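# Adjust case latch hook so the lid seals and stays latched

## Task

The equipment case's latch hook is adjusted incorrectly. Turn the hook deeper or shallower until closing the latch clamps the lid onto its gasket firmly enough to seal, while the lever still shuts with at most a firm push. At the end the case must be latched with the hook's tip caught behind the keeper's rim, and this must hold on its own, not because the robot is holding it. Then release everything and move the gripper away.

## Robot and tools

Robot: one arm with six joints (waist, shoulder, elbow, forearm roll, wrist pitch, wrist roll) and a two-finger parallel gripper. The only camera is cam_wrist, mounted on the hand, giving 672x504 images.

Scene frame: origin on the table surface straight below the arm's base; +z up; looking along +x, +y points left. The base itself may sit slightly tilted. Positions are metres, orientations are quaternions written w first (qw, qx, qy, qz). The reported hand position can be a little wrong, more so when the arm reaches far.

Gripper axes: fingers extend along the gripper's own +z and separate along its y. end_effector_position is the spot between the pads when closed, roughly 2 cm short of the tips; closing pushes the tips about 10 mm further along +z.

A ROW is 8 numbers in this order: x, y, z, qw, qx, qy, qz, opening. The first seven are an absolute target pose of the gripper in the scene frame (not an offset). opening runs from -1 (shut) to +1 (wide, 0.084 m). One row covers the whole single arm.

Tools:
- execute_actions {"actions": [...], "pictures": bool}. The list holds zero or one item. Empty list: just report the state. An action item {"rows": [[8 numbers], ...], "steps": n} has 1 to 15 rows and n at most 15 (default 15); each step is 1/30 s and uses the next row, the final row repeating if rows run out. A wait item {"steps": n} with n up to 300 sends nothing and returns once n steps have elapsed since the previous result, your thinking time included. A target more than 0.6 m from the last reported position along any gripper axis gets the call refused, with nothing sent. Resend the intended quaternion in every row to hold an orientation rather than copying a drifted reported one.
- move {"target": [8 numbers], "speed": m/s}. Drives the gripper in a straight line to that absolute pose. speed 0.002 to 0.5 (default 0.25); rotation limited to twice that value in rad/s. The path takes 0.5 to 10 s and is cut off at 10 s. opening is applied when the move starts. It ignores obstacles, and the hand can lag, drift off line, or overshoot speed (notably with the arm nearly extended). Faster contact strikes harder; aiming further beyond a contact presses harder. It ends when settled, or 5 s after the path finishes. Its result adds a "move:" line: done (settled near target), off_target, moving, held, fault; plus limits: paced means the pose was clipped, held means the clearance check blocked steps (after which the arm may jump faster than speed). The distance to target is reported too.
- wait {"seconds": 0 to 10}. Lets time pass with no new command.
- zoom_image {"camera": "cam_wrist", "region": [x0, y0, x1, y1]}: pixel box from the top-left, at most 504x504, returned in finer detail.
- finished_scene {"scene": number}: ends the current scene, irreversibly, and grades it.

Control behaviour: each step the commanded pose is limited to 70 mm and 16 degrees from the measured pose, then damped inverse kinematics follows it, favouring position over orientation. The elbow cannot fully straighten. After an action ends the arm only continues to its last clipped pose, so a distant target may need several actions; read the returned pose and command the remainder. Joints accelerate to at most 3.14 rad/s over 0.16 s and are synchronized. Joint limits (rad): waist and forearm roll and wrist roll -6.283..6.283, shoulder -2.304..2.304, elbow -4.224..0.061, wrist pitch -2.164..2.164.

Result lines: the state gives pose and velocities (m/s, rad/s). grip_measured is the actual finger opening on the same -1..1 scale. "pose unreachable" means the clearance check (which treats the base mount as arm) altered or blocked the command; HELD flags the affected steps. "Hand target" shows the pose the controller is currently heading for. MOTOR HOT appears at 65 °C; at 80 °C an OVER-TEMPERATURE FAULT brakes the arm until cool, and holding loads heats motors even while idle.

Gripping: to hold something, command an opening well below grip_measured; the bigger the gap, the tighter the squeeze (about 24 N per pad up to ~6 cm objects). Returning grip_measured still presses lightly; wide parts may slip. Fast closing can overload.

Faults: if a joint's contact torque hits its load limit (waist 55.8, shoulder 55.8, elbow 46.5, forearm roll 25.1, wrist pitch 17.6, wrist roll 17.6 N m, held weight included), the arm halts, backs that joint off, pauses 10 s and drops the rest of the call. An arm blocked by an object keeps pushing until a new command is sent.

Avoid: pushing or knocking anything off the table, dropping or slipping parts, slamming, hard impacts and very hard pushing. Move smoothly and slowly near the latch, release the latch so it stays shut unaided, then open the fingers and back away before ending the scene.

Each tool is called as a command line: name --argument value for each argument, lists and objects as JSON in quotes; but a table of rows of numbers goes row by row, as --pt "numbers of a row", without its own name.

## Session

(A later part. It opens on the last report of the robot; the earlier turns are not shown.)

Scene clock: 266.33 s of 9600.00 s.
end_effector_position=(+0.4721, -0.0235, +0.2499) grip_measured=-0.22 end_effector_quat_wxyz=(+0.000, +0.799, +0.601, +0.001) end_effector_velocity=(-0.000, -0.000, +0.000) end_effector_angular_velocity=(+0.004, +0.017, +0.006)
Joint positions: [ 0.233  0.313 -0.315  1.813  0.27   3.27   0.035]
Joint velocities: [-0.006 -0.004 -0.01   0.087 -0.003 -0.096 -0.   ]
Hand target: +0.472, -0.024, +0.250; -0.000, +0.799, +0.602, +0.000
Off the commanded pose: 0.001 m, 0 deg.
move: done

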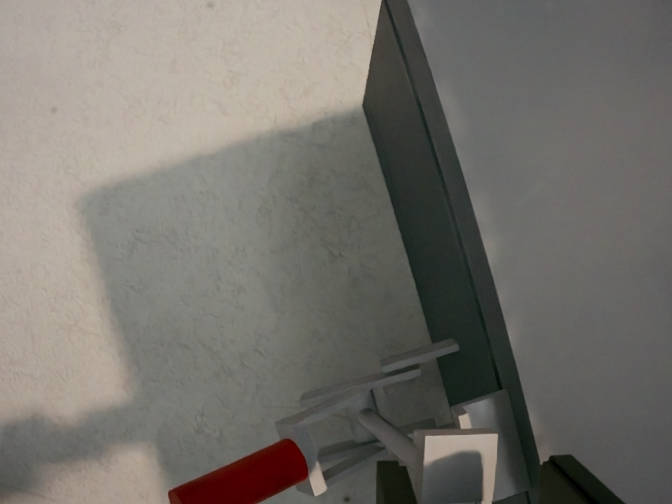

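move --target '[0.473,-0.024,0.224,0,0.799,0.602,0,-0.2]' --speed 0.05

move --target '[0.473,-0.024,0.224,0,0.799,0.602,0,-0.9]'

move --target '[0.470,-0.024,0.232,0,0.799,0.602,0,-0.9]' --speed 0.03

move --target '[0.4475,-0.0235,0.236,0,0.799,0.602,0,-0.9]' --speed 0.05

Scene clock: 269.87 s of 9600.00 s.
end_effector_position=(+0.4728, -0.0238, +0.2248) grip_measured=-0.22 end_effector_quat_wxyz=(-0.001, +0.799, +0.602, -0.001) end_effector_velocity=(-0.000, -0.000, -0.003) end_effector_angular_velocity=(-0.002, -0.013, -0.002)
Joint positions: [ 0.207  0.216 -0.33   1.506  0.248  3.565  0.034]
Joint velocities: [-0.001 -0.009  0.006 -0.113  0.004  0.115 -0.   ]
Hand target: +0.473, -0.024, +0.224; -0.001, +0.799, +0.602, -0.001
Off the commanded pose: 0.001 m, 0 deg.
move: done

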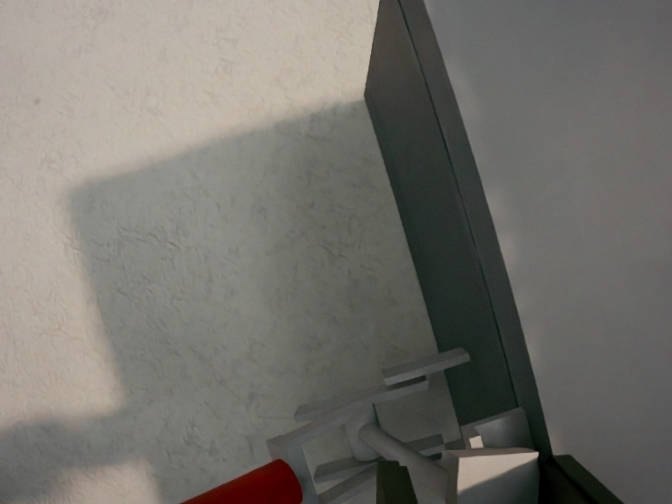

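Scene clock: 270.57 s of 9600.00 s.
end_effector_position=(+0.4744, -0.0242, +0.2243) grip_measured=-0.50 end_effector_quat_wxyz=(+0.001, +0.799, +0.602, +0.001) end_effector_velocity=(-0.001, +0.000, -0.001) end_effector_angular_velocity=(+0.000, +0.002, -0.001)
Joint positions: [ 0.206  0.214 -0.332  1.486  0.25   3.585  0.022]
Joint velocities: [-0.001 -0.003  0.    -0.008 -0.001  0.009  0.001]
Hand target: +0.473, -0.024, +0.224; -0.000, +0.799, +0.602, -0.000
Off the commanded pose: 0.001 m, 0 deg.
move: done

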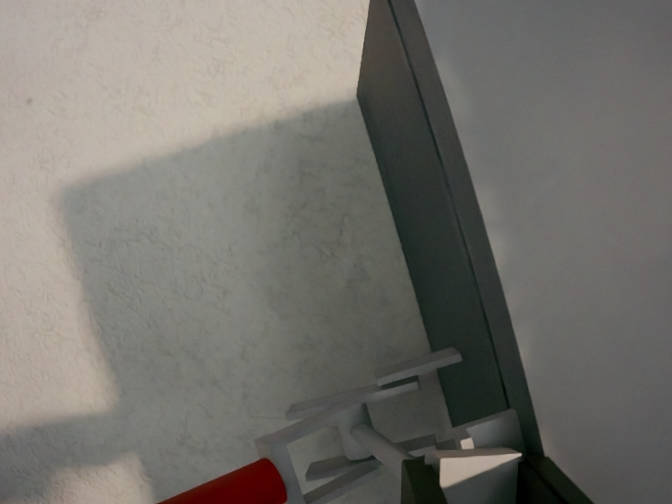

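Scene clock: 271.37 s of 9600.00 s.
end_effector_position=(+0.4694, -0.0238, +0.2316) grip_measured=-0.51 end_effector_quat_wxyz=(-0.000, +0.799, +0.602, -0.000) end_effector_velocity=(+0.002, -0.000, +0.002) end_effector_angular_velocity=(-0.001, -0.003, +0.001)
Joint positions: [ 0.215  0.247 -0.317  1.576  0.252  3.499  0.022]
Joint velocities: [ 0.001  0.006 -0.003  0.026  0.002 -0.027  0.   ]
Hand target: +0.470, -0.024, +0.232; +0.000, +0.799, +0.602, +0.000
Off the commanded pose: 0.001 m, 0 deg.
move: done

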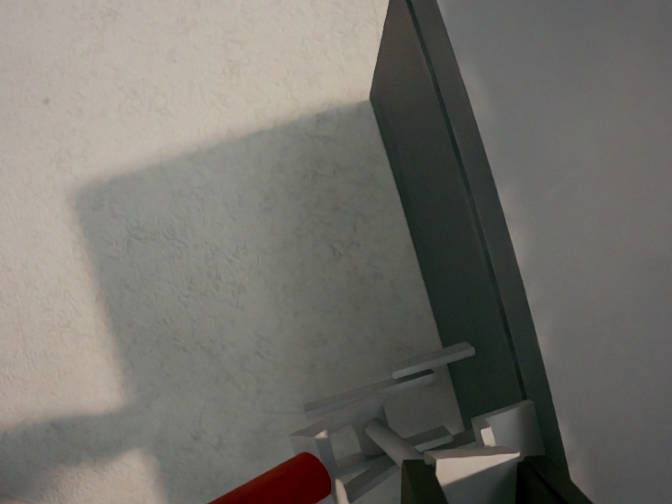

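Scene clock: 272.20 s of 9600.00 s.
end_effector_position=(+0.4475, -0.0236, +0.2359) grip_measured=-0.52 end_effector_quat_wxyz=(-0.000, +0.799, +0.602, -0.000) end_effector_velocity=(+0.000, +0.000, +0.001) end_effector_angular_velocity=(+0.000, -0.004, -0.000)
Joint positions: [ 0.228  0.293 -0.26   1.546  0.26   3.542  0.021]
Joint velocities: [ 0.001  0.006  0.002 -0.002  0.001  0.002 -0.   ]
Hand target: +0.447, -0.024, +0.236; -0.000, +0.799, +0.602, -0.000
Off the commanded pose: 0.000 m, 0 deg.
move: done

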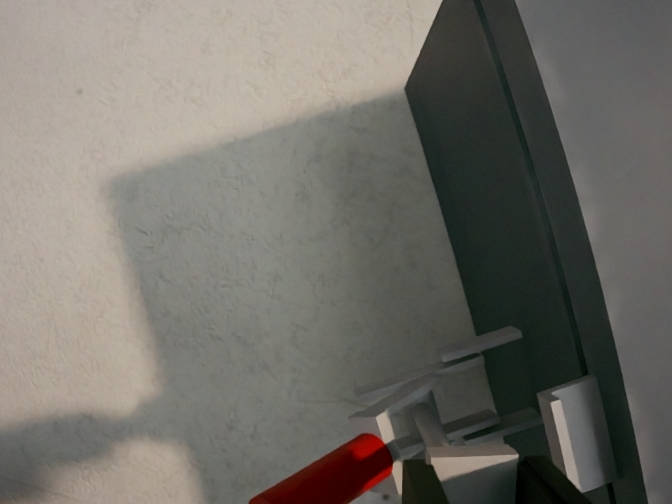

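move --target '[0.4475,-0.0235,0.236,0,0,1,0,-0.9]' --speed 0.5

move --target '[0.4475,-0.0235,0.236,0,-0.866,0.5,0,-0.9]' --speed 0.5

move --target '[0.4475,-0.0235,0.236,0,0.866,0.5,0,-0.9]' --speed 0.5

move --target '[0.4475,-0.0235,0.236,0,0,1,0,-0.9]' --speed 0.5

Scene clock: 278.30 s of 9600.00 s.
end_effector_position=(+0.4475, -0.0233, +0.2359) grip_measured=-0.52 end_effector_quat_wxyz=(+0.001, +0.000, +1.000, +0.001) end_effector_velocity=(-0.000, +0.000, +0.001) end_effector_angular_velocity=(-0.004, +0.021, +0.005)
Joint positions: [ 0.228  0.294 -0.258  1.529  0.259  1.709  0.021]
Joint velocities: [ 0.003 -0.006 -0.012  0.112  0.002 -0.113 -0.   ]
Hand target: +0.447, -0.023, +0.236; +0.000, +0.000, +1.000, +0.000
Off the commanded pose: 0.000 m, 0 deg.
move: done

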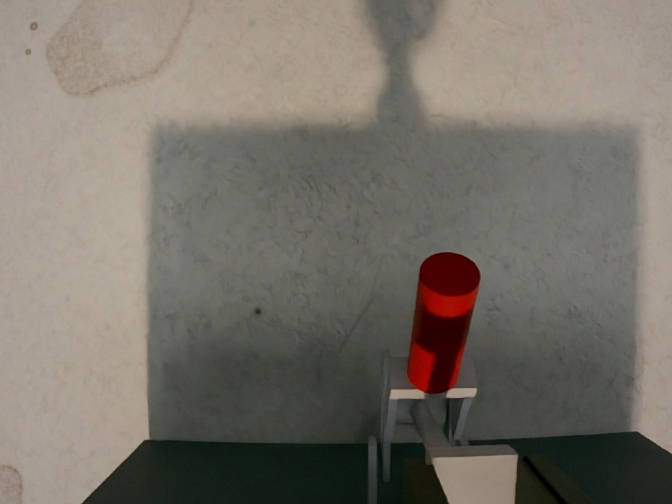

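Scene clock: 281.23 s of 9600.00 s.
end_effector_position=(+0.4477, -0.0233, +0.2360) grip_measured=-0.52 end_effector_quat_wxyz=(-0.001, +0.866, -0.500, +0.001) end_effector_velocity=(-0.000, -0.000, +0.000) end_effector_angular_velocity=(-0.005, +0.020, +0.004)
Joint positions: [ 0.228  0.294 -0.259  1.53   0.259 -0.386  0.021]
Joint velocities: [ 0.003 -0.006 -0.012  0.108  0.003 -0.107 -0.   ]
Hand target: +0.447, -0.023, +0.236; -0.000, +0.866, -0.500, +0.000
Off the commanded pose: 0.000 m, 0 deg.
move: done

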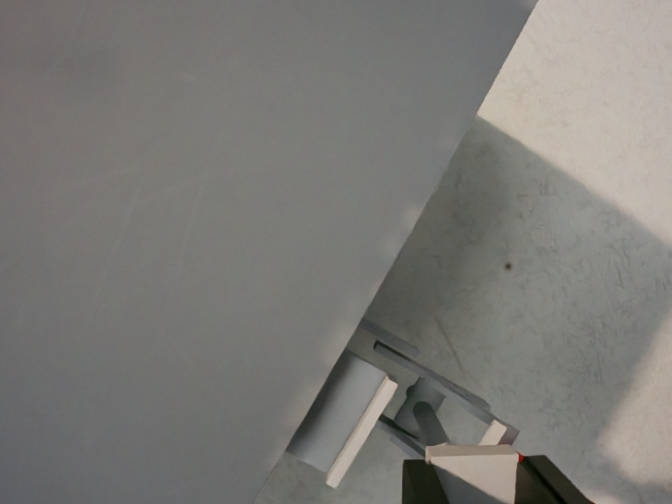

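Scene clock: 284.17 s of 9600.00 s.
end_effector_position=(+0.4474, -0.0235, +0.2359) grip_measured=-0.52 end_effector_quat_wxyz=(+0.001, +0.866, +0.500, +0.001) end_effector_velocity=(-0.001, -0.000, +0.000) end_effector_angular_velocity=(-0.004, +0.022, +0.005)
Joint positions: [ 0.228  0.294 -0.258  1.53   0.26  -2.481  0.021]
Joint velocities: [ 0.003 -0.005 -0.011  0.108  0.002 -0.108 -0.   ]
Hand target: +0.447, -0.023, +0.236; +0.000, +0.866, +0.500, +0.000
Off the commanded pose: 0.000 m, 0 deg.
move: done

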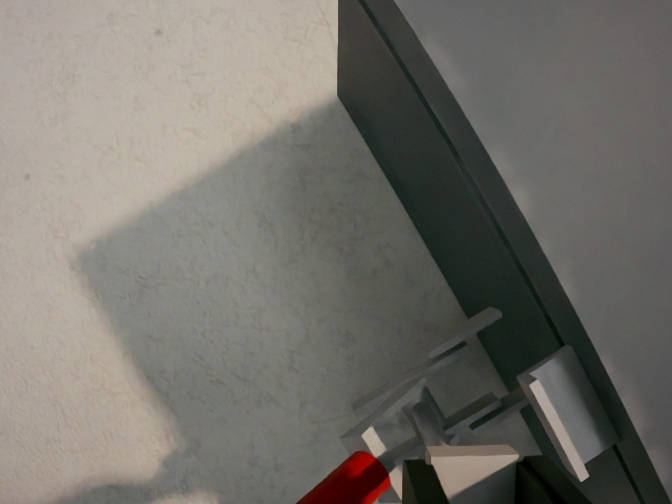

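Scene clock: 287.10 s of 9600.00 s.
end_effector_position=(+0.4475, -0.0233, +0.2359) grip_measured=-0.52 end_effector_quat_wxyz=(+0.001, +0.000, +1.000, +0.001) end_effector_velocity=(+0.000, -0.000, +0.000) end_effector_angular_velocity=(-0.005, +0.020, +0.004)
Joint positions: [ 0.228  0.294 -0.258  1.53   0.259 -4.575  0.021]
Joint velocities: [ 0.003 -0.006 -0.013  0.108  0.004 -0.107  0.   ]
Hand target: +0.447, -0.023, +0.236; +0.000, +0.000, +1.000, +0.000
Off the commanded pose: 0.000 m, 0 deg.
move: done

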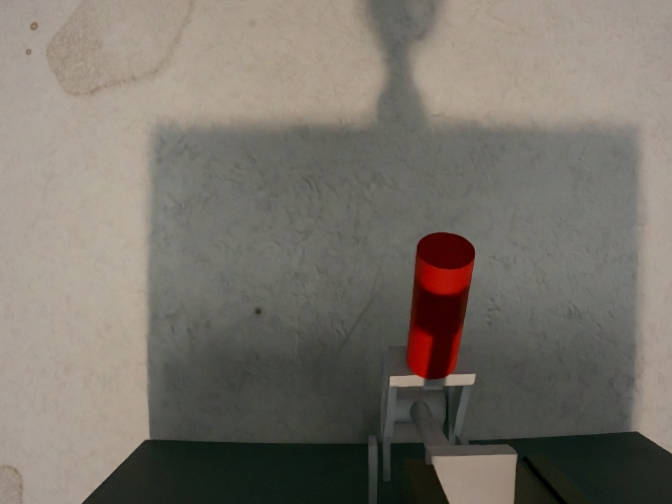

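move --target '[0.475,-0.0235,0.233,-0.11,0,0.994,0,-0.9]' --speed 0.1

move --target '[0.475,-0.0235,0.233,-0.11,0,0.994,0,0.3]'

move --target '[0.475,-0.0235,0.233,-0.042,0.918,0.380,-0.102,0.3]' --speed 0.5

move --target '[0.475,-0.0235,0.233,0.078,0.703,-0.703,-0.078,0.3]' --speed 0.5

move --target '[0.475,-0.0235,0.233,0.102,-0.380,-0.918,0.042,0.3]' --speed 0.5

move --target '[0.477,-0.0235,0.231,0,0.994,0,-0.11,0.3]' --speed 0.5

Scene clock: 296.70 s of 9600.00 s.
end_effector_position=(+0.4756, -0.0235, +0.2329) grip_measured=-0.52 end_effector_quat_wxyz=(-0.108, +0.000, +0.994, -0.001) end_effector_velocity=(+0.001, -0.000, +0.000) end_effector_angular_velocity=(+0.009, +0.012, +0.001)
Joint positions: [ 0.199  0.154 -0.468  2.446  0.355 -5.497  0.021]
Joint velocities: [-0.009 -0.004 -0.01   0.053  0.003 -0.062  0.   ]
Hand target: +0.476, -0.024, +0.233; -0.109, +0.000, +0.994, -0.001
Off the commanded pose: 0.001 m, 0 deg.
move: done

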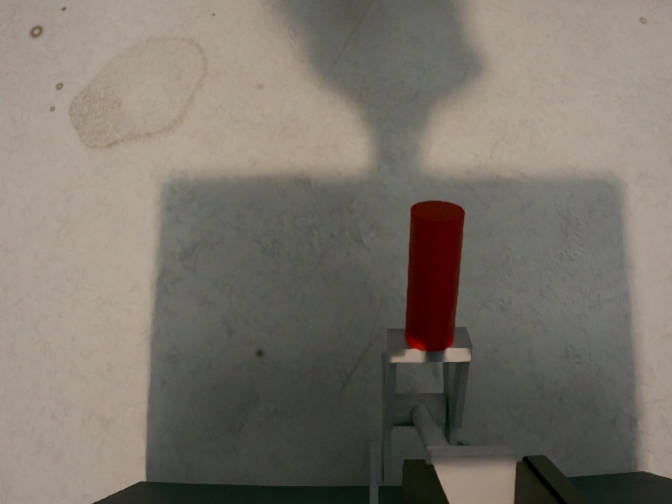

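Scene clock: 297.40 s of 9600.00 s.
end_effector_position=(+0.4750, -0.0235, +0.2330) grip_measured=+0.29 end_effector_quat_wxyz=(-0.110, +0.000, +0.994, -0.000) end_effector_velocity=(-0.002, -0.000, -0.000) end_effector_angular_velocity=(+0.000, +0.004, +0.002)
Joint positions: [ 0.197  0.154 -0.469  2.459  0.357 -5.511  0.056]
Joint velocities: [-0.001 -0.     0.002  0.003  0.001 -0.005 -0.   ]
Hand target: +0.475, -0.024, +0.233; -0.110, +0.000, +0.994, -0.000
Off the commanded pose: 0.000 m, 0 deg.
move: done

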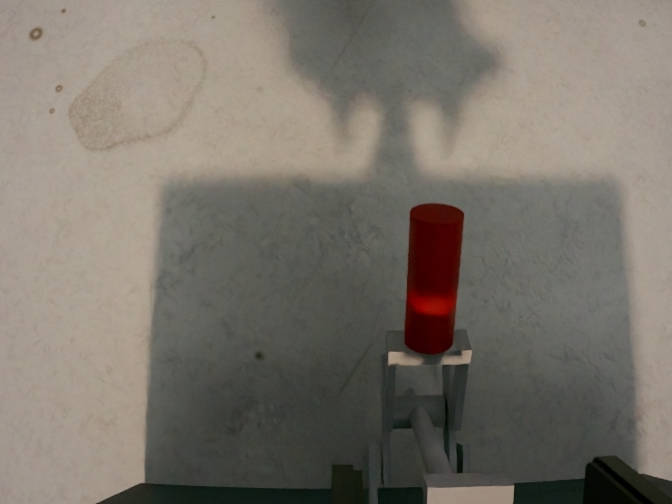

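Scene clock: 300.50 s of 9600.00 s.
end_effector_position=(+0.4744, -0.0238, +0.2329) grip_measured=+0.29 end_effector_quat_wxyz=(-0.043, +0.918, +0.380, -0.103) end_effector_velocity=(+0.000, +0.001, +0.000) end_effector_angular_velocity=(-0.015, -0.009, -0.004)
Joint positions: [ 0.196  0.153 -0.47   2.466  0.358 -3.164  0.056]
Joint velocities: [ 0.014  0.001  0.004 -0.057  0.005  0.073 -0.   ]
Hand target: +0.475, -0.024, +0.233; -0.042, +0.918, +0.380, -0.102
Off the commanded pose: 0.001 m, 0 deg.
move: done

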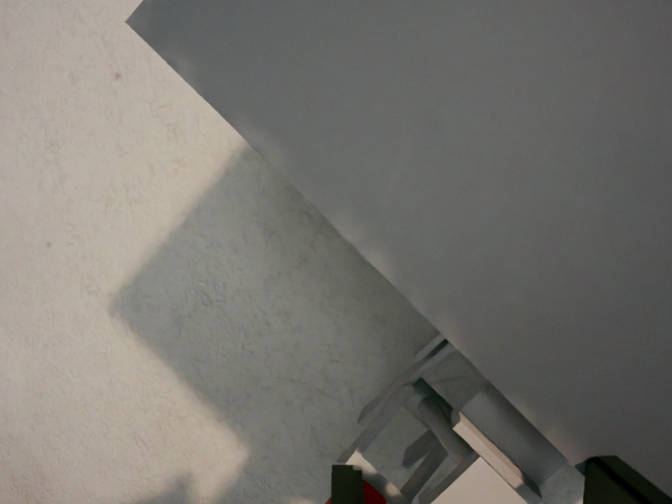

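Scene clock: 303.63 s of 9600.00 s.
end_effector_position=(+0.4755, -0.0233, +0.2330) grip_measured=+0.30 end_effector_quat_wxyz=(+0.077, +0.703, -0.703, -0.079) end_effector_velocity=(-0.002, +0.000, -0.000) end_effector_angular_velocity=(-0.013, -0.003, -0.002)
Joint positions: [ 0.196  0.153 -0.47   2.466  0.355 -0.807  0.057]
Joint velocities: [ 0.01  -0.     0.005 -0.045  0.005  0.057  0.   ]
Hand target: +0.475, -0.024, +0.233; +0.078, +0.703, -0.703, -0.078
Off the commanded pose: 0.001 m, 0 deg.
move: done

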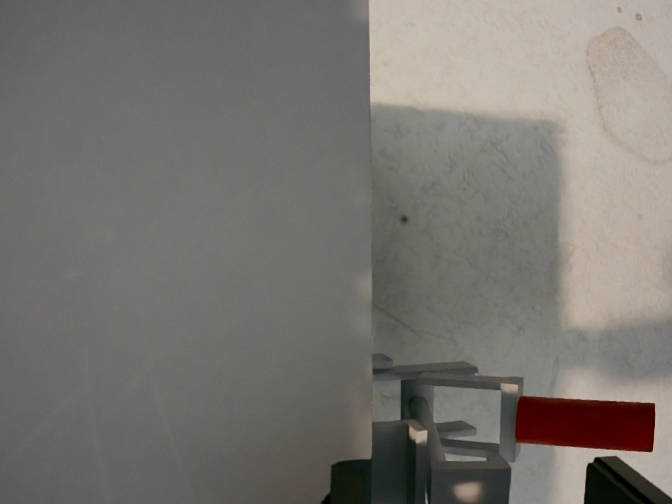

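Scene clock: 306.77 s of 9600.00 s.
end_effector_position=(+0.4752, -0.0233, +0.2330) grip_measured=+0.29 end_effector_quat_wxyz=(-0.102, +0.380, +0.918, -0.041) end_effector_velocity=(+0.001, -0.000, -0.000) end_effector_angular_velocity=(-0.013, -0.007, -0.003)
Joint positions: [ 0.196  0.153 -0.47   2.467  0.356  1.547  0.057]
Joint velocities: [ 0.009 -0.     0.002 -0.045  0.005  0.057  0.   ]
Hand target: +0.475, -0.024, +0.233; -0.102, +0.380, +0.918, -0.042
Off the commanded pose: 0.000 m, 0 deg.
move: done

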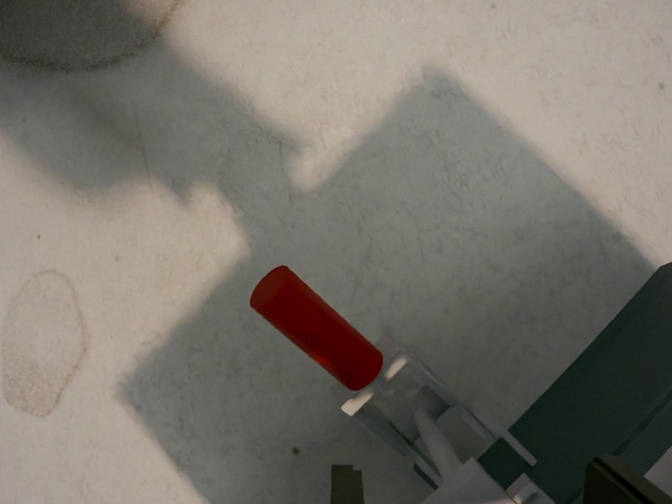

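Scene clock: 309.90 s of 9600.00 s.
end_effector_position=(+0.4770, -0.0235, +0.2310) grip_measured=+0.29 end_effector_quat_wxyz=(-0.001, +0.994, +0.000, -0.110) end_effector_velocity=(-0.000, +0.000, -0.000) end_effector_angular_velocity=(-0.012, -0.006, -0.002)
Joint positions: [ 0.194  0.145 -0.476  2.461  0.353  3.909  0.056]
Joint velocities: [ 0.01  -0.     0.004 -0.047  0.004  0.059 -0.   ]
Hand target: +0.477, -0.023, +0.231; -0.000, +0.994, +0.000, -0.110
Off the commanded pose: 0.000 m, 0 deg.
move: done

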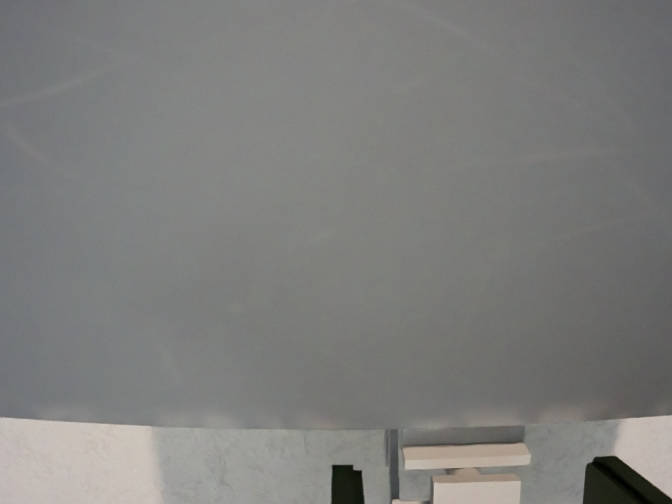

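move --target '[0.4815,-0.0235,0.230,0,0.994,0,-0.11,0.0]' --speed 0.05

move --target '[0.4815,-0.0235,0.230,0,0.994,0,-0.11,-0.9]'

move --target '[0.4475,-0.0235,0.238,0,1,0,0,-0.9]' --speed 0.1

move --target '[0.4475,-0.0235,0.238,0,0.383,0.924,0,-0.9]' --speed 0.5

Scene clock: 314.03 s of 9600.00 s.
end_effector_position=(+0.4814, -0.0235, +0.2300) grip_measured=-0.01 end_effector_quat_wxyz=(+0.000, +0.994, +0.000, -0.110) end_effector_velocity=(+0.000, -0.000, -0.000) end_effector_angular_velocity=(-0.000, +0.002, +0.001)
Joint positions: [ 0.194  0.136 -0.487  2.461  0.356  3.908  0.044]
Joint velocities: [-0.001 -0.002 -0.002  0.002  0.001 -0.002 -0.   ]
Hand target: +0.481, -0.023, +0.230; +0.000, +0.994, +0.000, -0.110
Off the commanded pose: 0.000 m, 0 deg.
move: done

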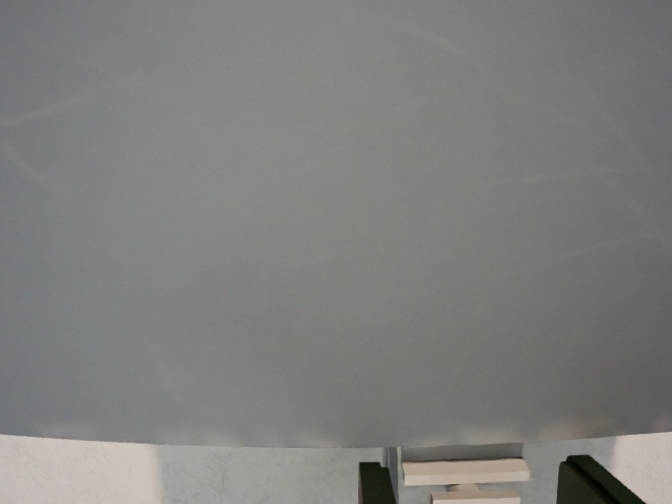

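Scene clock: 314.73 s of 9600.00 s.
end_effector_position=(+0.4814, -0.0236, +0.2300) grip_measured=-0.52 end_effector_quat_wxyz=(+0.000, +0.994, +0.000, -0.110) end_effector_velocity=(+0.000, +0.000, +0.000) end_effector_angular_velocity=(+0.000, -0.001, -0.001)
Joint positions: [ 0.194  0.136 -0.487  2.461  0.356  3.908  0.021]
Joint velocities: [ 0.    -0.    -0.001  0.    -0.     0.     0.   ]
Hand target: +0.482, -0.023, +0.230; +0.000, +0.994, -0.000, -0.110
Off the commanded pose: 0.000 m, 0 deg.
move: done

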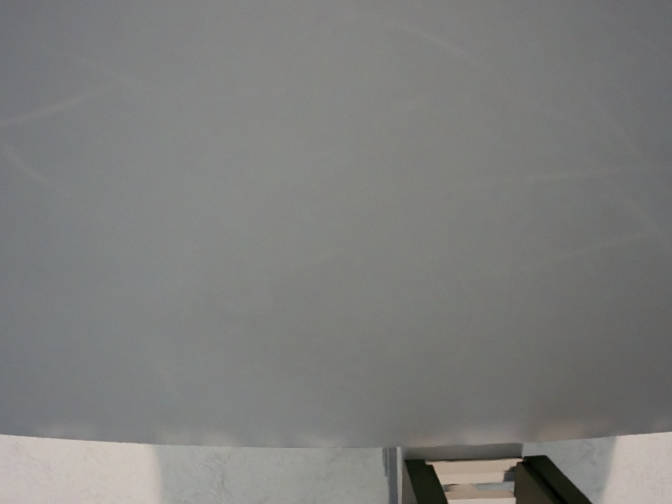

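Scene clock: 316.50 s of 9600.00 s.
end_effector_position=(+0.4471, -0.0232, +0.2383) grip_measured=-0.52 end_effector_quat_wxyz=(-0.001, +1.000, +0.000, -0.002) end_effector_velocity=(-0.001, -0.000, -0.001) end_effector_angular_velocity=(-0.005, -0.017, -0.003)
Joint positions: [ 0.23   0.302 -0.26   1.598  0.258  4.781  0.021]
Joint velocities: [ 0.005  0.003  0.011 -0.094  0.009  0.099 -0.   ]
Hand target: +0.447, -0.023, +0.238; -0.001, +1.000, +0.000, -0.001
Off the commanded pose: 0.001 m, 0 deg.
move: done

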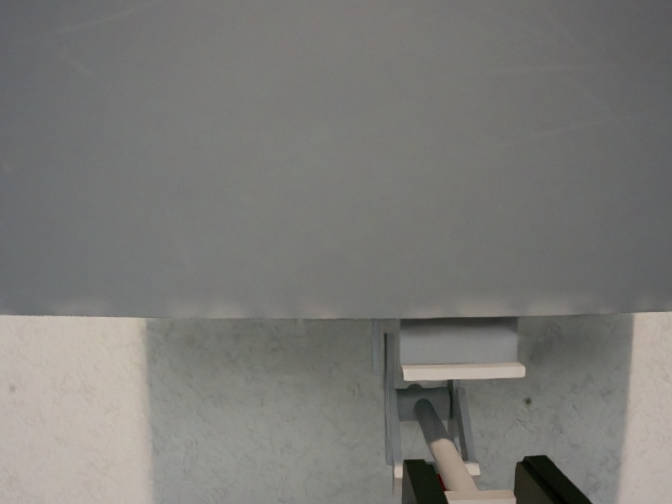

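Scene clock: 319.70 s of 9600.00 s.
end_effector_position=(+0.4476, -0.0233, +0.2379) grip_measured=-0.52 end_effector_quat_wxyz=(+0.001, +0.383, +0.924, +0.001) end_effector_velocity=(+0.000, -0.001, +0.001) end_effector_angular_velocity=(-0.008, +0.017, +0.003)
Joint positions: [ 0.231  0.302 -0.258  1.562  0.26   2.463  0.021]
Joint velocities: [ 0.002 -0.003 -0.01   0.094  0.007 -0.095 -0.   ]
Hand target: +0.447, -0.023, +0.238; +0.000, +0.383, +0.924, +0.000
Off the commanded pose: 0.000 m, 0 deg.
move: done

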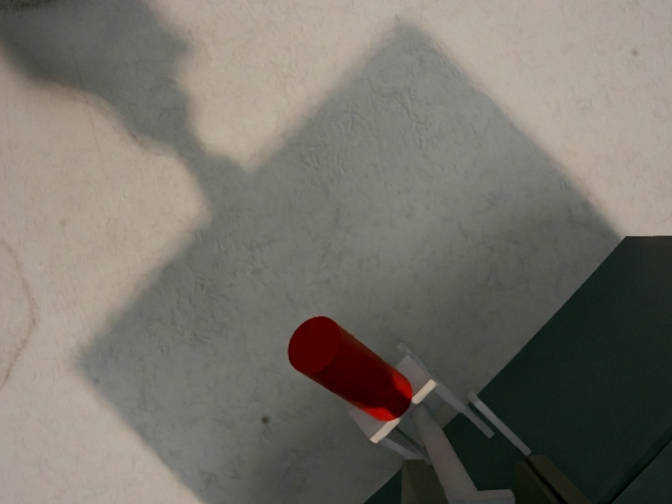

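move --target '[0.4475,-0.0235,0.238,0,-0.707,0.707,0,-0.9]' --speed 0.5

move --target '[0.4475,-0.0235,0.239,0,0.924,0.383,0,-0.9]' --speed 0.5

move --target '[0.4475,-0.0235,0.240,0,0,1,0,-0.9]' --speed 0.5

move --target '[0.479,-0.0235,0.237,-0.12,0,0.993,0,-0.9]' --speed 0.1

move --target '[0.479,-0.0235,0.237,-0.12,0,0.993,0,0.2]'

move --target '[0.479,-0.0235,0.28,-0.085,0.702,0.702,-0.085,0.2]' --speed 0.5

Scene clock: 329.03 s of 9600.00 s.
end_effector_position=(+0.4478, -0.0235, +0.2380) grip_measured=-0.52 end_effector_quat_wxyz=(-0.001, +0.707, -0.707, +0.001) end_effector_velocity=(-0.000, +0.000, +0.001) end_effector_angular_velocity=(-0.002, +0.020, +0.003)
Joint positions: [ 0.231  0.302 -0.258  1.56   0.261  0.108  0.021]
Joint velocities: [ 0.002 -0.005 -0.012  0.104  0.001 -0.103 -0.   ]
Hand target: +0.447, -0.023, +0.238; -0.000, +0.707, -0.707, +0.000
Off the commanded pose: 0.000 m, 0 deg.
move: done

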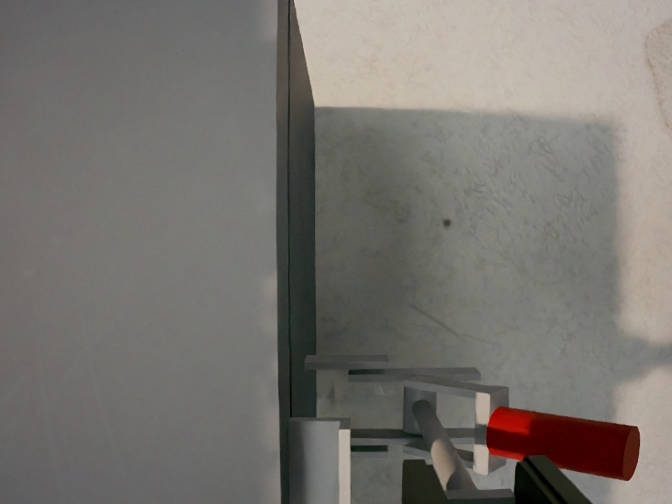

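Scene clock: 332.23 s of 9600.00 s.
end_effector_position=(+0.4476, -0.0235, +0.2389) grip_measured=-0.52 end_effector_quat_wxyz=(+0.000, +0.924, +0.383, +0.002) end_effector_velocity=(-0.000, -0.000, +0.001) end_effector_angular_velocity=(-0.004, +0.021, +0.005)
Joint positions: [ 0.232  0.306 -0.257  1.574  0.261 -2.262  0.021]
Joint velocities: [ 0.002 -0.006 -0.012  0.109  0.003 -0.111  0.   ]
Hand target: +0.448, -0.023, +0.239; +0.000, +0.924, +0.383, +0.000
Off the commanded pose: 0.000 m, 0 deg.
move: done

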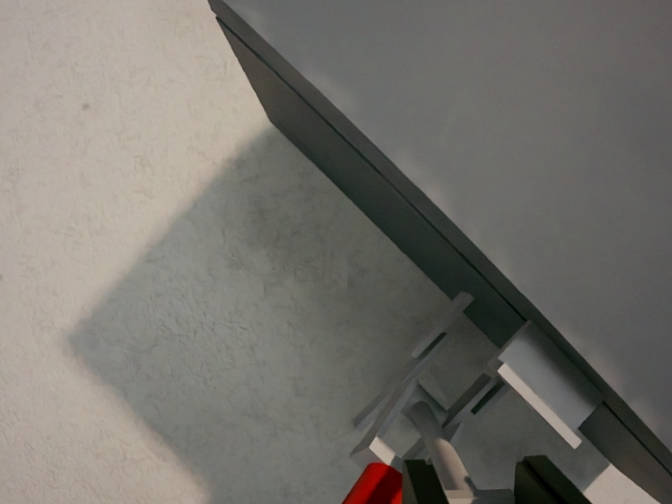

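Scene clock: 335.43 s of 9600.00 s.
end_effector_position=(+0.4475, -0.0233, +0.2399) grip_measured=-0.52 end_effector_quat_wxyz=(+0.001, +0.000, +1.000, +0.001) end_effector_velocity=(-0.000, -0.001, +0.000) end_effector_angular_velocity=(-0.005, +0.021, +0.004)
Joint positions: [ 0.233  0.31  -0.256  1.589  0.261 -4.632  0.021]
Joint velocities: [ 0.001 -0.006 -0.012  0.106  0.004 -0.107  0.   ]
Hand target: +0.448, -0.023, +0.240; +0.000, +0.000, +1.000, +0.000
Off the commanded pose: 0.000 m, 0 deg.
move: done

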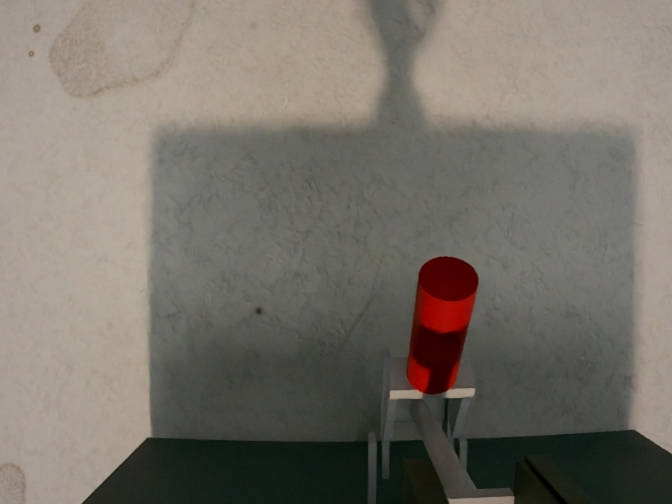

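Scene clock: 337.13 s of 9600.00 s.
end_effector_position=(+0.4796, -0.0236, +0.2369) grip_measured=-0.52 end_effector_quat_wxyz=(-0.118, +0.000, +0.993, -0.001) end_effector_velocity=(+0.000, -0.001, +0.000) end_effector_angular_velocity=(+0.006, +0.013, -0.001)
Joint positions: [ 0.199  0.151 -0.49   2.514  0.385 -5.565  0.021]
Joint velocities: [-0.008 -0.005 -0.008  0.043  0.006 -0.048 -0.   ]
Hand target: +0.480, -0.024, +0.237; -0.119, +0.000, +0.993, -0.001
Off the commanded pose: 0.001 m, 0 deg.
move: done

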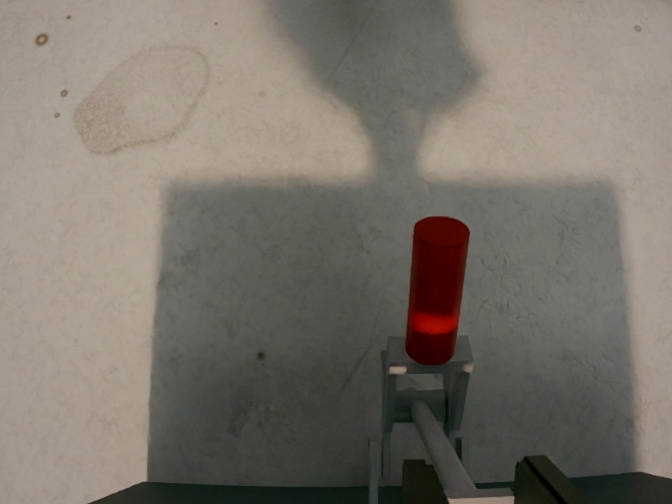

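Scene clock: 337.83 s of 9600.00 s.
end_effector_position=(+0.4790, -0.0235, +0.2370) grip_measured=+0.19 end_effector_quat_wxyz=(-0.120, +0.000, +0.993, -0.000) end_effector_velocity=(+0.000, -0.000, +0.000) end_effector_angular_velocity=(+0.001, +0.001, +0.001)
Joint positions: [ 0.198  0.151 -0.491  2.525  0.387 -5.577  0.052]
Joint velocities: [-0.    -0.    -0.001  0.003  0.001 -0.004 -0.   ]
Hand target: +0.479, -0.024, +0.237; -0.120, +0.000, +0.993, -0.000
Off the commanded pose: 0.000 m, 0 deg.
move: done

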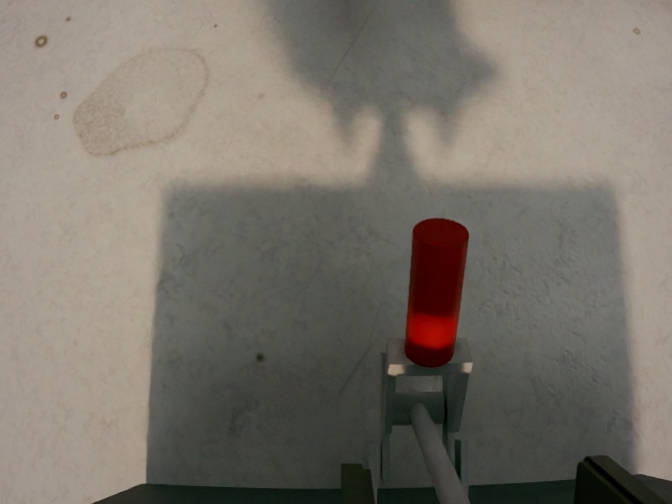

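Scene clock: 340.10 s of 9600.00 s.
end_effector_position=(+0.4792, -0.0237, +0.2799) grip_measured=+0.19 end_effector_quat_wxyz=(-0.085, +0.702, +0.702, -0.085) end_effector_velocity=(+0.000, +0.000, +0.000) end_effector_angular_velocity=(-0.011, -0.002, -0.008)
Joint positions: [ 0.232  0.28  -0.48   2.646  0.499 -4.111  0.052]
Joint velocities: [ 0.008 -0.     0.    -0.022  0.005  0.037 -0.   ]
Hand target: +0.479, -0.024, +0.280; -0.085, +0.702, +0.702, -0.085
Off the commanded pose: 0.000 m, 0 deg.
move: done

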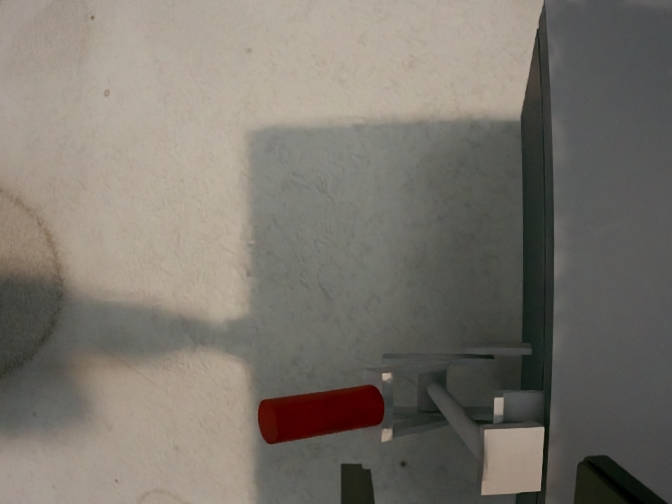

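move --target '[0.46,0.03,0.28,0,0.966,-0.259,0,-1]' --speed 0.5

move --target '[0.425,0.0,0.23,0.327,0.627,-0.627,0.327,-1]' --speed 0.5

move --target '[0.42,-0.024,0.19,0.327,0.627,-0.627,0.327,-1]' --speed 0.08

move --target '[0.398,-0.024,0.165,0.327,0.627,-0.627,0.327,-1]' --speed 0.04

move --target '[0.381,-0.024,0.127,0.327,0.627,-0.627,0.327,-1]' --speed 0.04

move --target '[0.379,-0.024,0.106,0.327,0.627,-0.627,0.327,-1]' --speed 0.03

Scene clock: 348.00 s of 9600.00 s.
end_effector_position=(+0.4595, +0.0300, +0.2802) grip_measured=-1.00 end_effector_quat_wxyz=(-0.000, +0.966, -0.259, -0.002) end_effector_velocity=(-0.000, -0.000, -0.000) end_effector_angular_velocity=(-0.009, -0.010, -0.003)
Joint positions: [ 0.481  0.356 -0.312  1.996  0.423 -1.182  0.   ]
Joint velocities: [ 0.01  -0.001  0.004 -0.033  0.012  0.044  0.   ]
Hand target: +0.459, +0.030, +0.280; -0.000, +0.966, -0.259, -0.001
Off the commanded pose: 0.001 m, 0 deg.
move: done

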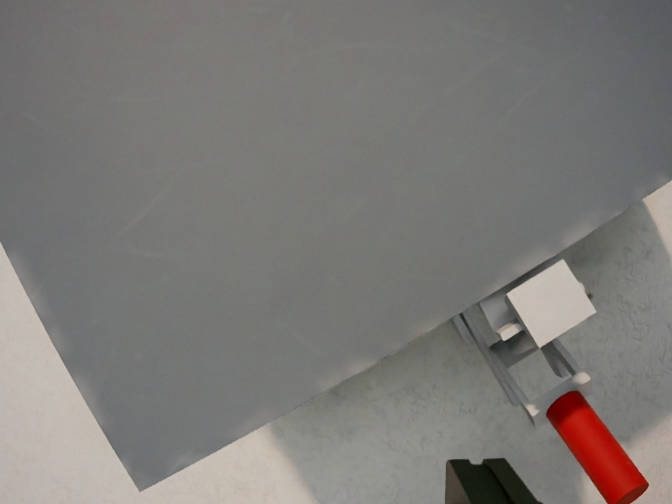

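Scene clock: 350.00 s of 9600.00 s.
end_effector_position=(+0.4252, -0.0009, +0.2302) grip_measured=-1.00 end_effector_quat_wxyz=(+0.327, +0.627, -0.627, +0.327) end_effector_velocity=(-0.000, -0.000, -0.001) end_effector_angular_velocity=(-0.010, -0.004, -0.009)
Joint positions: [ 0.754 -0.448 -0.585  2.013  1.288  0.49   0.   ]
Joint velocities: [-0.002 -0.009 -0.006  0.006  0.005  0.007  0.   ]
Hand target: +0.425, -0.001, +0.230; +0.327, +0.627, -0.627, +0.327
Off the commanded pose: 0.001 m, 0 deg.
move: done

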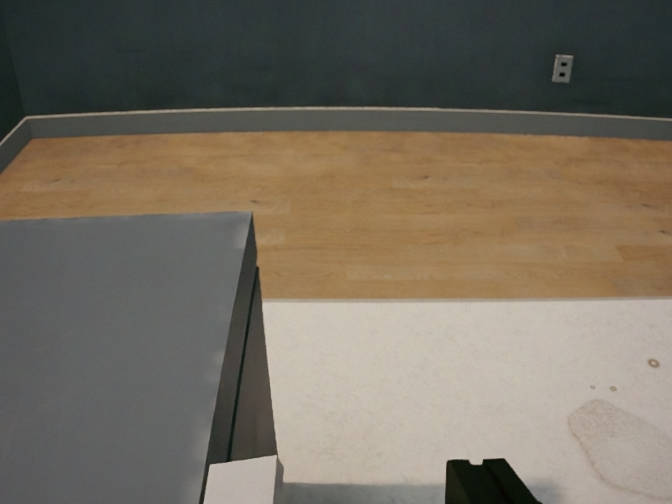

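Scene clock: 351.00 s of 9600.00 s.
end_effector_position=(+0.4199, -0.0238, +0.1903) grip_measured=-1.00 end_effector_quat_wxyz=(+0.327, +0.627, -0.627, +0.327) end_effector_velocity=(-0.000, -0.001, -0.002) end_effector_angular_velocity=(+0.000, -0.000, +0.001)
Joint positions: [ 0.664 -0.534 -0.587  1.901  1.248  0.568  0.   ]
Joint velocities: [-0.004 -0.005 -0.001 -0.007 -0.001  0.004  0.   ]
Hand target: +0.420, -0.024, +0.190; +0.327, +0.627, -0.627, +0.327
Off the commanded pose: 0.000 m, 0 deg.
move: done

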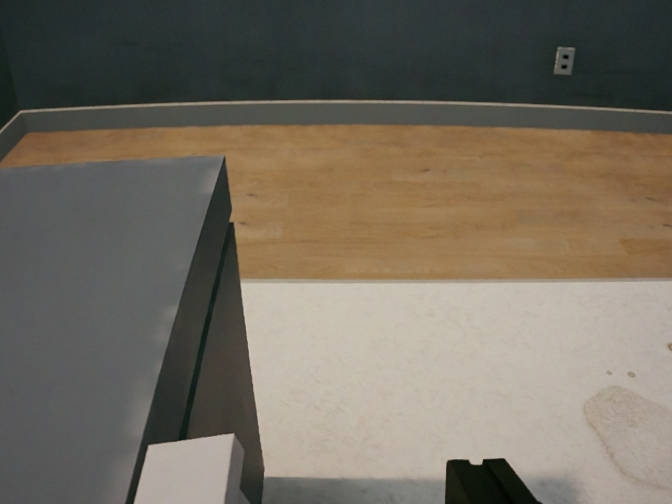

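Scene clock: 352.17 s of 9600.00 s.
end_effector_position=(+0.3981, -0.0241, +0.1653) grip_measured=-1.00 end_effector_quat_wxyz=(+0.327, +0.627, -0.627, +0.327) end_effector_velocity=(-0.001, +0.000, -0.002) end_effector_angular_velocity=(+0.001, -0.001, -0.002)
Joint positions: [ 0.659 -0.624 -0.592  1.867  1.222  0.654  0.   ]
Joint velocities: [-0.    -0.006 -0.001 -0.002 -0.003  0.007  0.   ]
Hand target: +0.398, -0.024, +0.165; +0.327, +0.627, -0.627, +0.327
Off the commanded pose: 0.000 m, 0 deg.
move: done

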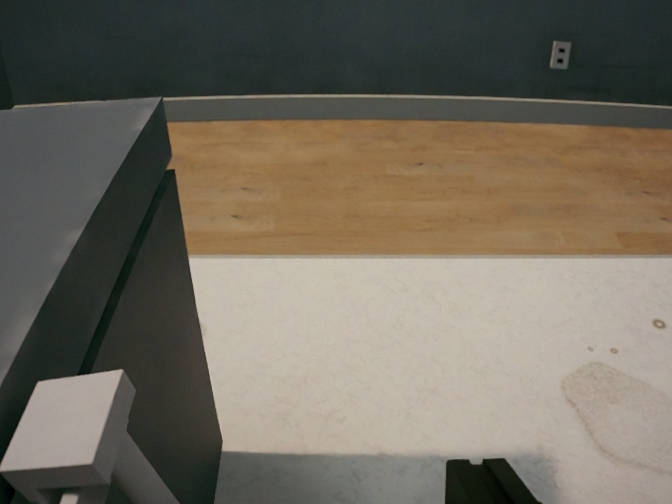

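Scene clock: 353.57 s of 9600.00 s.
end_effector_position=(+0.3810, -0.0241, +0.1274) grip_measured=-1.00 end_effector_quat_wxyz=(+0.327, +0.627, -0.627, +0.327) end_effector_velocity=(-0.001, +0.000, -0.002) end_effector_angular_velocity=(+0.001, +0.002, +0.001)
Joint positions: [ 0.632 -0.749 -0.634  1.811  1.203  0.74   0.   ]
Joint velocities: [-0.001 -0.005 -0.002 -0.002 -0.002  0.002  0.   ]
Hand target: +0.381, -0.024, +0.127; +0.327, +0.627, -0.627, +0.327
Off the commanded pose: 0.000 m, 0 deg.
move: done

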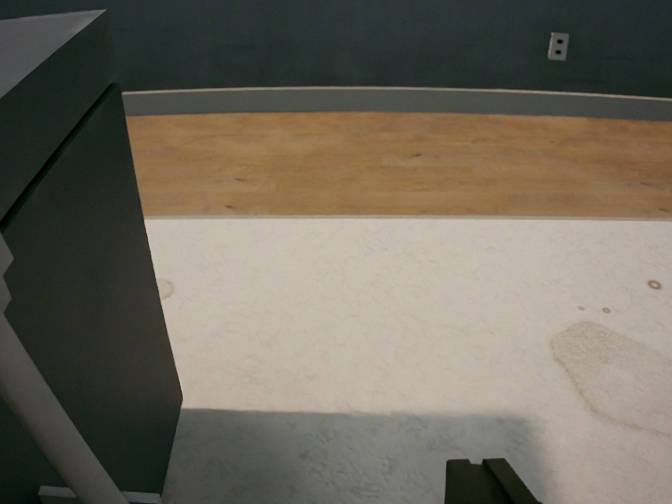

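Scene clock: 354.57 s of 9600.00 s.
end_effector_position=(+0.3789, -0.0239, +0.1062) grip_measured=-1.00 end_effector_quat_wxyz=(+0.327, +0.627, -0.627, +0.327) end_effector_velocity=(+0.001, +0.000, -0.002) end_effector_angular_velocity=(-0.000, -0.002, +0.000)
Joint positions: [ 0.61  -0.808 -0.671  1.779  1.199  0.764  0.   ]
Joint velocities: [-0.002 -0.005 -0.005 -0.003  0.001  0.003  0.   ]
Hand target: +0.379, -0.024, +0.106; +0.327, +0.627, -0.627, +0.327
Off the commanded pose: 0.000 m, 0 deg.
move: done

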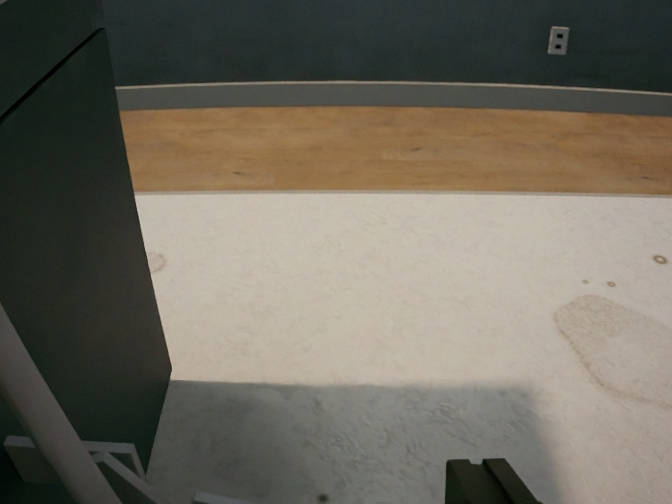

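move --target '[0.382,-0.024,0.085,0.327,0.627,-0.627,0.327,-1]' --speed 0.02

move --target '[0.389,-0.024,0.065,0.327,0.627,-0.627,0.327,-1]' --speed 0.02

Scene clock: 358.30 s of 9600.00 s.
end_effector_position=(+0.3819, -0.0239, +0.0851) grip_measured=-1.00 end_effector_quat_wxyz=(+0.327, +0.627, -0.627, +0.327) end_effector_velocity=(-0.000, -0.001, -0.001) end_effector_angular_velocity=(-0.002, +0.001, +0.001)
Joint positions: [ 0.584 -0.86  -0.715  1.75   1.202  0.773  0.   ]
Joint velocities: [-0.003 -0.005 -0.002 -0.002  0.002  0.001  0.   ]
Hand target: +0.382, -0.024, +0.085; +0.327, +0.627, -0.627, +0.327
Off the commanded pose: 0.000 m, 0 deg.
move: done

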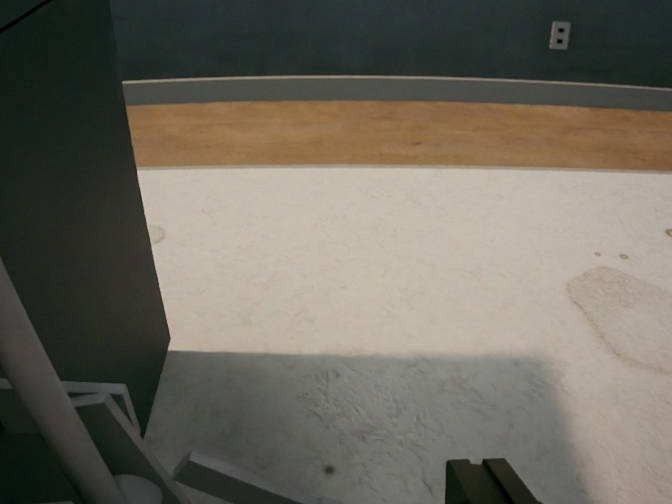

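Scene clock: 359.63 s of 9600.00 s.
end_effector_position=(+0.3889, -0.0239, +0.0652) grip_measured=-1.00 end_effector_quat_wxyz=(+0.327, +0.627, -0.627, +0.327) end_effector_velocity=(+0.000, -0.000, -0.002) end_effector_angular_velocity=(-0.001, +0.001, -0.000)
Joint positions: [ 0.556 -0.903 -0.764  1.724  1.207  0.768  0.   ]
Joint velocities: [-0.003 -0.004 -0.004 -0.002  0.    -0.001  0.   ]
Hand target: +0.389, -0.024, +0.065; +0.327, +0.627, -0.627, +0.327
Off the commanded pose: 0.000 m, 0 deg.
move: done

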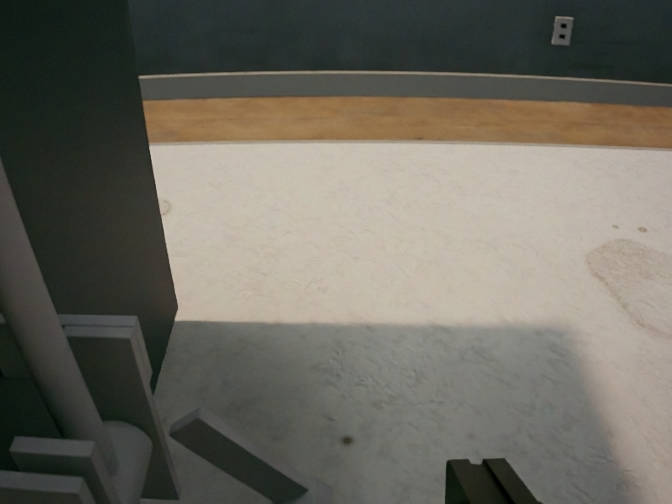

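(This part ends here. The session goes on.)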